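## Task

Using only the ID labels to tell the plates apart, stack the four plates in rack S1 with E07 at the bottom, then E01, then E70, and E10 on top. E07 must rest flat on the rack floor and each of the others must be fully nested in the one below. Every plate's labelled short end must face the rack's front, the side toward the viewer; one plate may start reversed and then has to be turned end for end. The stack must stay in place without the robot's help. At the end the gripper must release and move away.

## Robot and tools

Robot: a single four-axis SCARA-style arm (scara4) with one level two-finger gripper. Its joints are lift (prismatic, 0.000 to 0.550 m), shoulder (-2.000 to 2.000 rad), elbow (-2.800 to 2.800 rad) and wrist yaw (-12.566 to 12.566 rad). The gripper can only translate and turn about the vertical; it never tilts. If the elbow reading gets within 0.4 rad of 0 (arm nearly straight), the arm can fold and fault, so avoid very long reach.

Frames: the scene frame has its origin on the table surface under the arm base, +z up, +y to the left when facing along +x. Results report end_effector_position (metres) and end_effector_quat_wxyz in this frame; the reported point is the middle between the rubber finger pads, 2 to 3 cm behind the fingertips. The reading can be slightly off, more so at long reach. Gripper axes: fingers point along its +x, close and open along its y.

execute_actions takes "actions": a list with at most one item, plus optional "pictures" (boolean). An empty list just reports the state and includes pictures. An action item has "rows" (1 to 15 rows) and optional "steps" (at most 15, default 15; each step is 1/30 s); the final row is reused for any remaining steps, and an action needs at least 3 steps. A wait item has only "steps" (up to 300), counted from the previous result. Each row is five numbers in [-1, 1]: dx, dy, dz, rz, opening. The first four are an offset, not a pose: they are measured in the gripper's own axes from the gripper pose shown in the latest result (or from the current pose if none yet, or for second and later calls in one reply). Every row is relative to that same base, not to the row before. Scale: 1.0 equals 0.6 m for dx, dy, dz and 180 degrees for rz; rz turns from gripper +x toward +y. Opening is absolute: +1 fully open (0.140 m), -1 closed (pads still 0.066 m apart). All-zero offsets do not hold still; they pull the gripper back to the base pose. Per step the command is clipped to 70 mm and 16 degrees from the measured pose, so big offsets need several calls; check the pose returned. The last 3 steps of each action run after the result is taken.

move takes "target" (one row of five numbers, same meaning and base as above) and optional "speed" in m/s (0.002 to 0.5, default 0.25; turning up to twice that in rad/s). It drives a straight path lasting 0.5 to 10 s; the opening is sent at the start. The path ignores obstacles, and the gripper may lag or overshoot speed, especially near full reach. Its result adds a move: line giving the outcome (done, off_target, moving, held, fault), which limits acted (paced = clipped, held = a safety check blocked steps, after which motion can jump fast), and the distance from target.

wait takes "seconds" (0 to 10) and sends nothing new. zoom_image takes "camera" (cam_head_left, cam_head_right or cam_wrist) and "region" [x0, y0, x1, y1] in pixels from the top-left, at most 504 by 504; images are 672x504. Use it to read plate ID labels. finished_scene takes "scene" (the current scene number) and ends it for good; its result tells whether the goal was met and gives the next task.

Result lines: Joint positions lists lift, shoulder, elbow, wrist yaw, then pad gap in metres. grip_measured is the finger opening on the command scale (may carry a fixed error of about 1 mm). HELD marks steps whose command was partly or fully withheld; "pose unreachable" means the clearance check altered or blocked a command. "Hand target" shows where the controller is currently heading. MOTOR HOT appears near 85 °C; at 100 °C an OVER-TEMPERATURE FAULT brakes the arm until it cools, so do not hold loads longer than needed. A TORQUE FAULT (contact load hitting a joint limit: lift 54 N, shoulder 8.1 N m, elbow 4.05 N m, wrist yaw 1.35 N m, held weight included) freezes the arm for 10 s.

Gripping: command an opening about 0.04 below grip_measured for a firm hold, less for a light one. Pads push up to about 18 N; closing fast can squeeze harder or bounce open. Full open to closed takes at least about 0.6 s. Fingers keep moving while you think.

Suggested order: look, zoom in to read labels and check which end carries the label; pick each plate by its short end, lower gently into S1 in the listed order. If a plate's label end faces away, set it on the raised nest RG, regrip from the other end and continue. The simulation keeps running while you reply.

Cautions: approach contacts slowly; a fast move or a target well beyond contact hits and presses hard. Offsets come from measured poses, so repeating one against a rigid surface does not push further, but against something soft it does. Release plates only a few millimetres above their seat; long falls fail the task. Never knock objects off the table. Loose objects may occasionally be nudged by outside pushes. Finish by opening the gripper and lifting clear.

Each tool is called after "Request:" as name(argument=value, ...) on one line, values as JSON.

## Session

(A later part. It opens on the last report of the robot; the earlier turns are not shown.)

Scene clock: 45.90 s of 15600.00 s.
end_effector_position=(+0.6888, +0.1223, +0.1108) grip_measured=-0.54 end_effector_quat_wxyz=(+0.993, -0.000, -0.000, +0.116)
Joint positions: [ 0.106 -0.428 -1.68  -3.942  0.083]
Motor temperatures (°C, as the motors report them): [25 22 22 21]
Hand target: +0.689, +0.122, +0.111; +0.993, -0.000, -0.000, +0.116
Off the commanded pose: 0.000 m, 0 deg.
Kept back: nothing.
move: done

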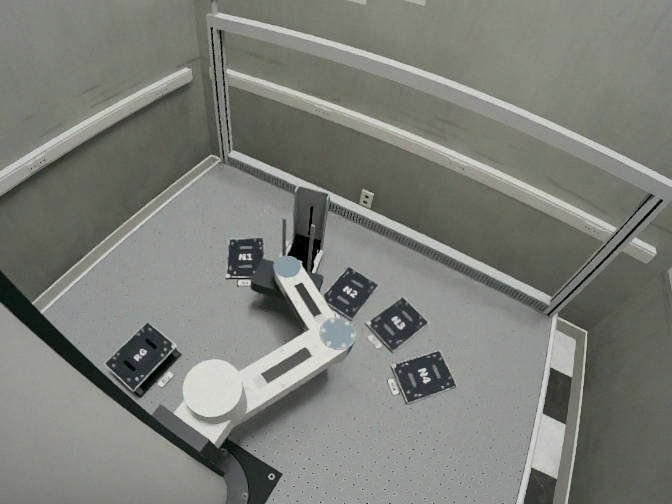

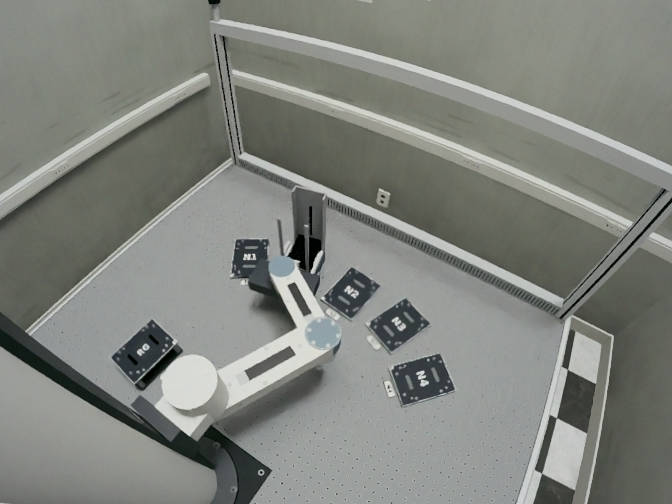

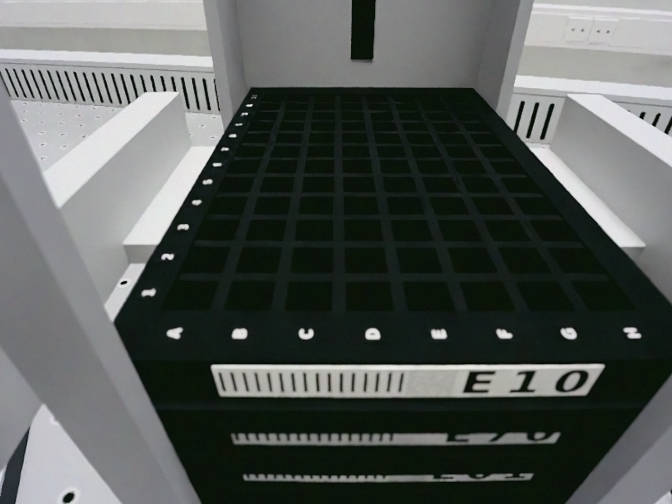

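Request:
move(target=[0,0,0,0,0.1])

Request:
move(target=[-0.22,0,0,0,0.1])

Scene clock: 46.63 s of 15600.00 s.
end_effector_position=(+0.6888, +0.1223, +0.1108) grip_measured=+0.10 end_effector_quat_wxyz=(+0.993, -0.000, -0.000, +0.116)
Joint positions: [ 0.106 -0.428 -1.68  -3.942  0.107]
Motor temperatures (°C, as the motors report them): [25 22 22 21]
Hand target: +0.689, +0.122, +0.111; +0.993, -0.000, -0.000, +0.116
Off the commanded pose: 0.000 m, 0 deg.
Kept back: nothing.
move: done

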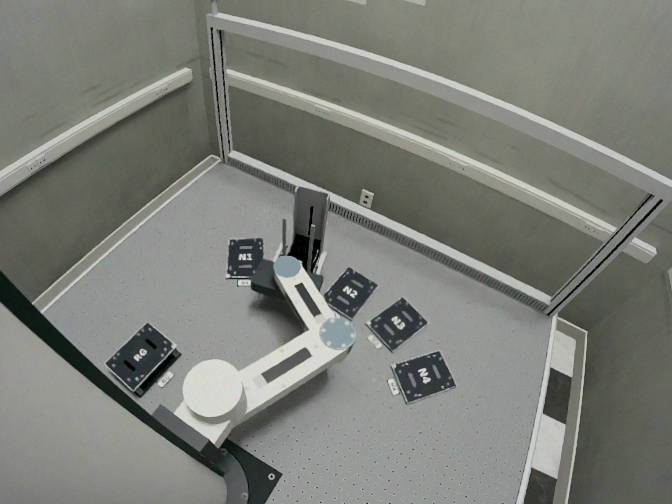

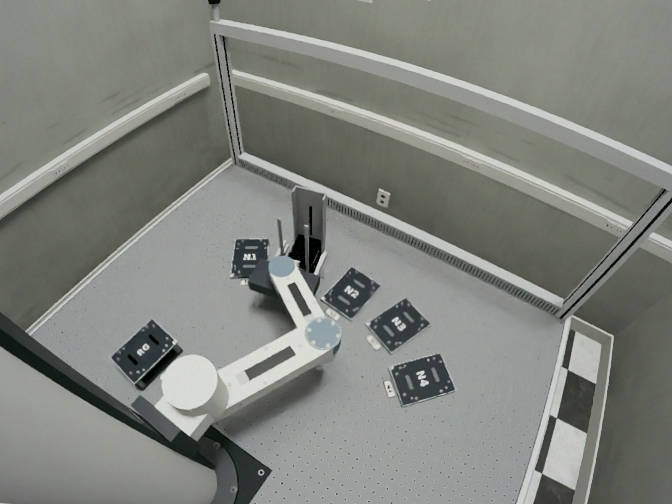

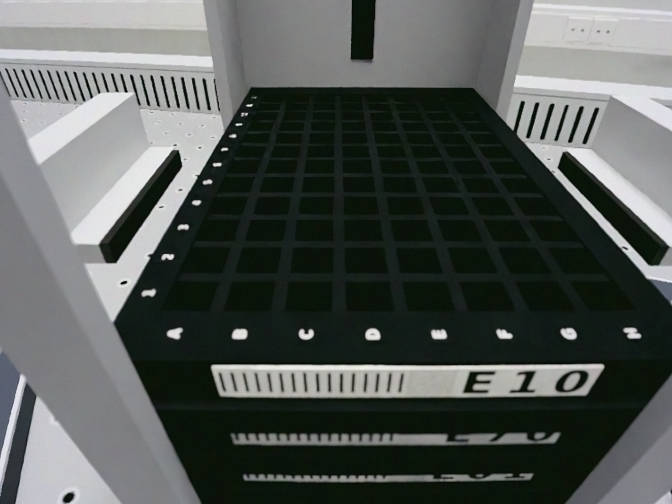

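Scene clock: 47.53 s of 15600.00 s.
end_effector_position=(+0.5604, +0.0918, +0.1108) grip_measured=+0.10 end_effector_quat_wxyz=(+0.993, -0.000, -0.000, +0.116)
Joint positions: [ 0.106 -0.69  -1.02  -4.34   0.107]
Motor temperatures (°C, as the motors report them): [25 22 22 21]
Hand target: +0.560, +0.092, +0.111; +0.993, -0.000, -0.000, +0.116
Off the commanded pose: 0.000 m, 0 deg.
Kept back: nothing.
move: done

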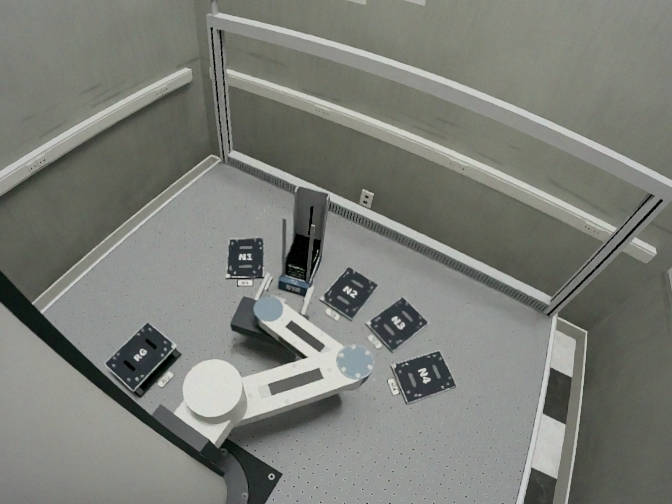

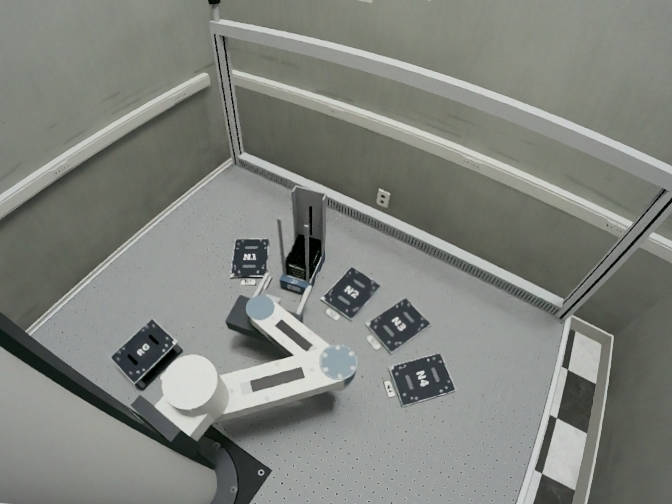

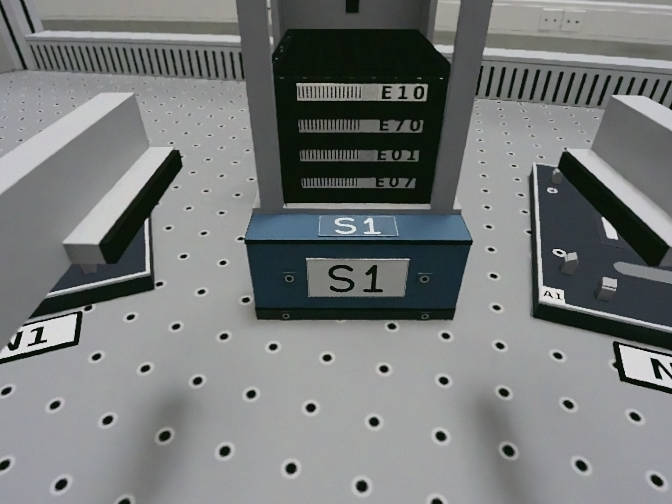

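Request:
finished_scene(scene=2)

The scene is finished: the task was done.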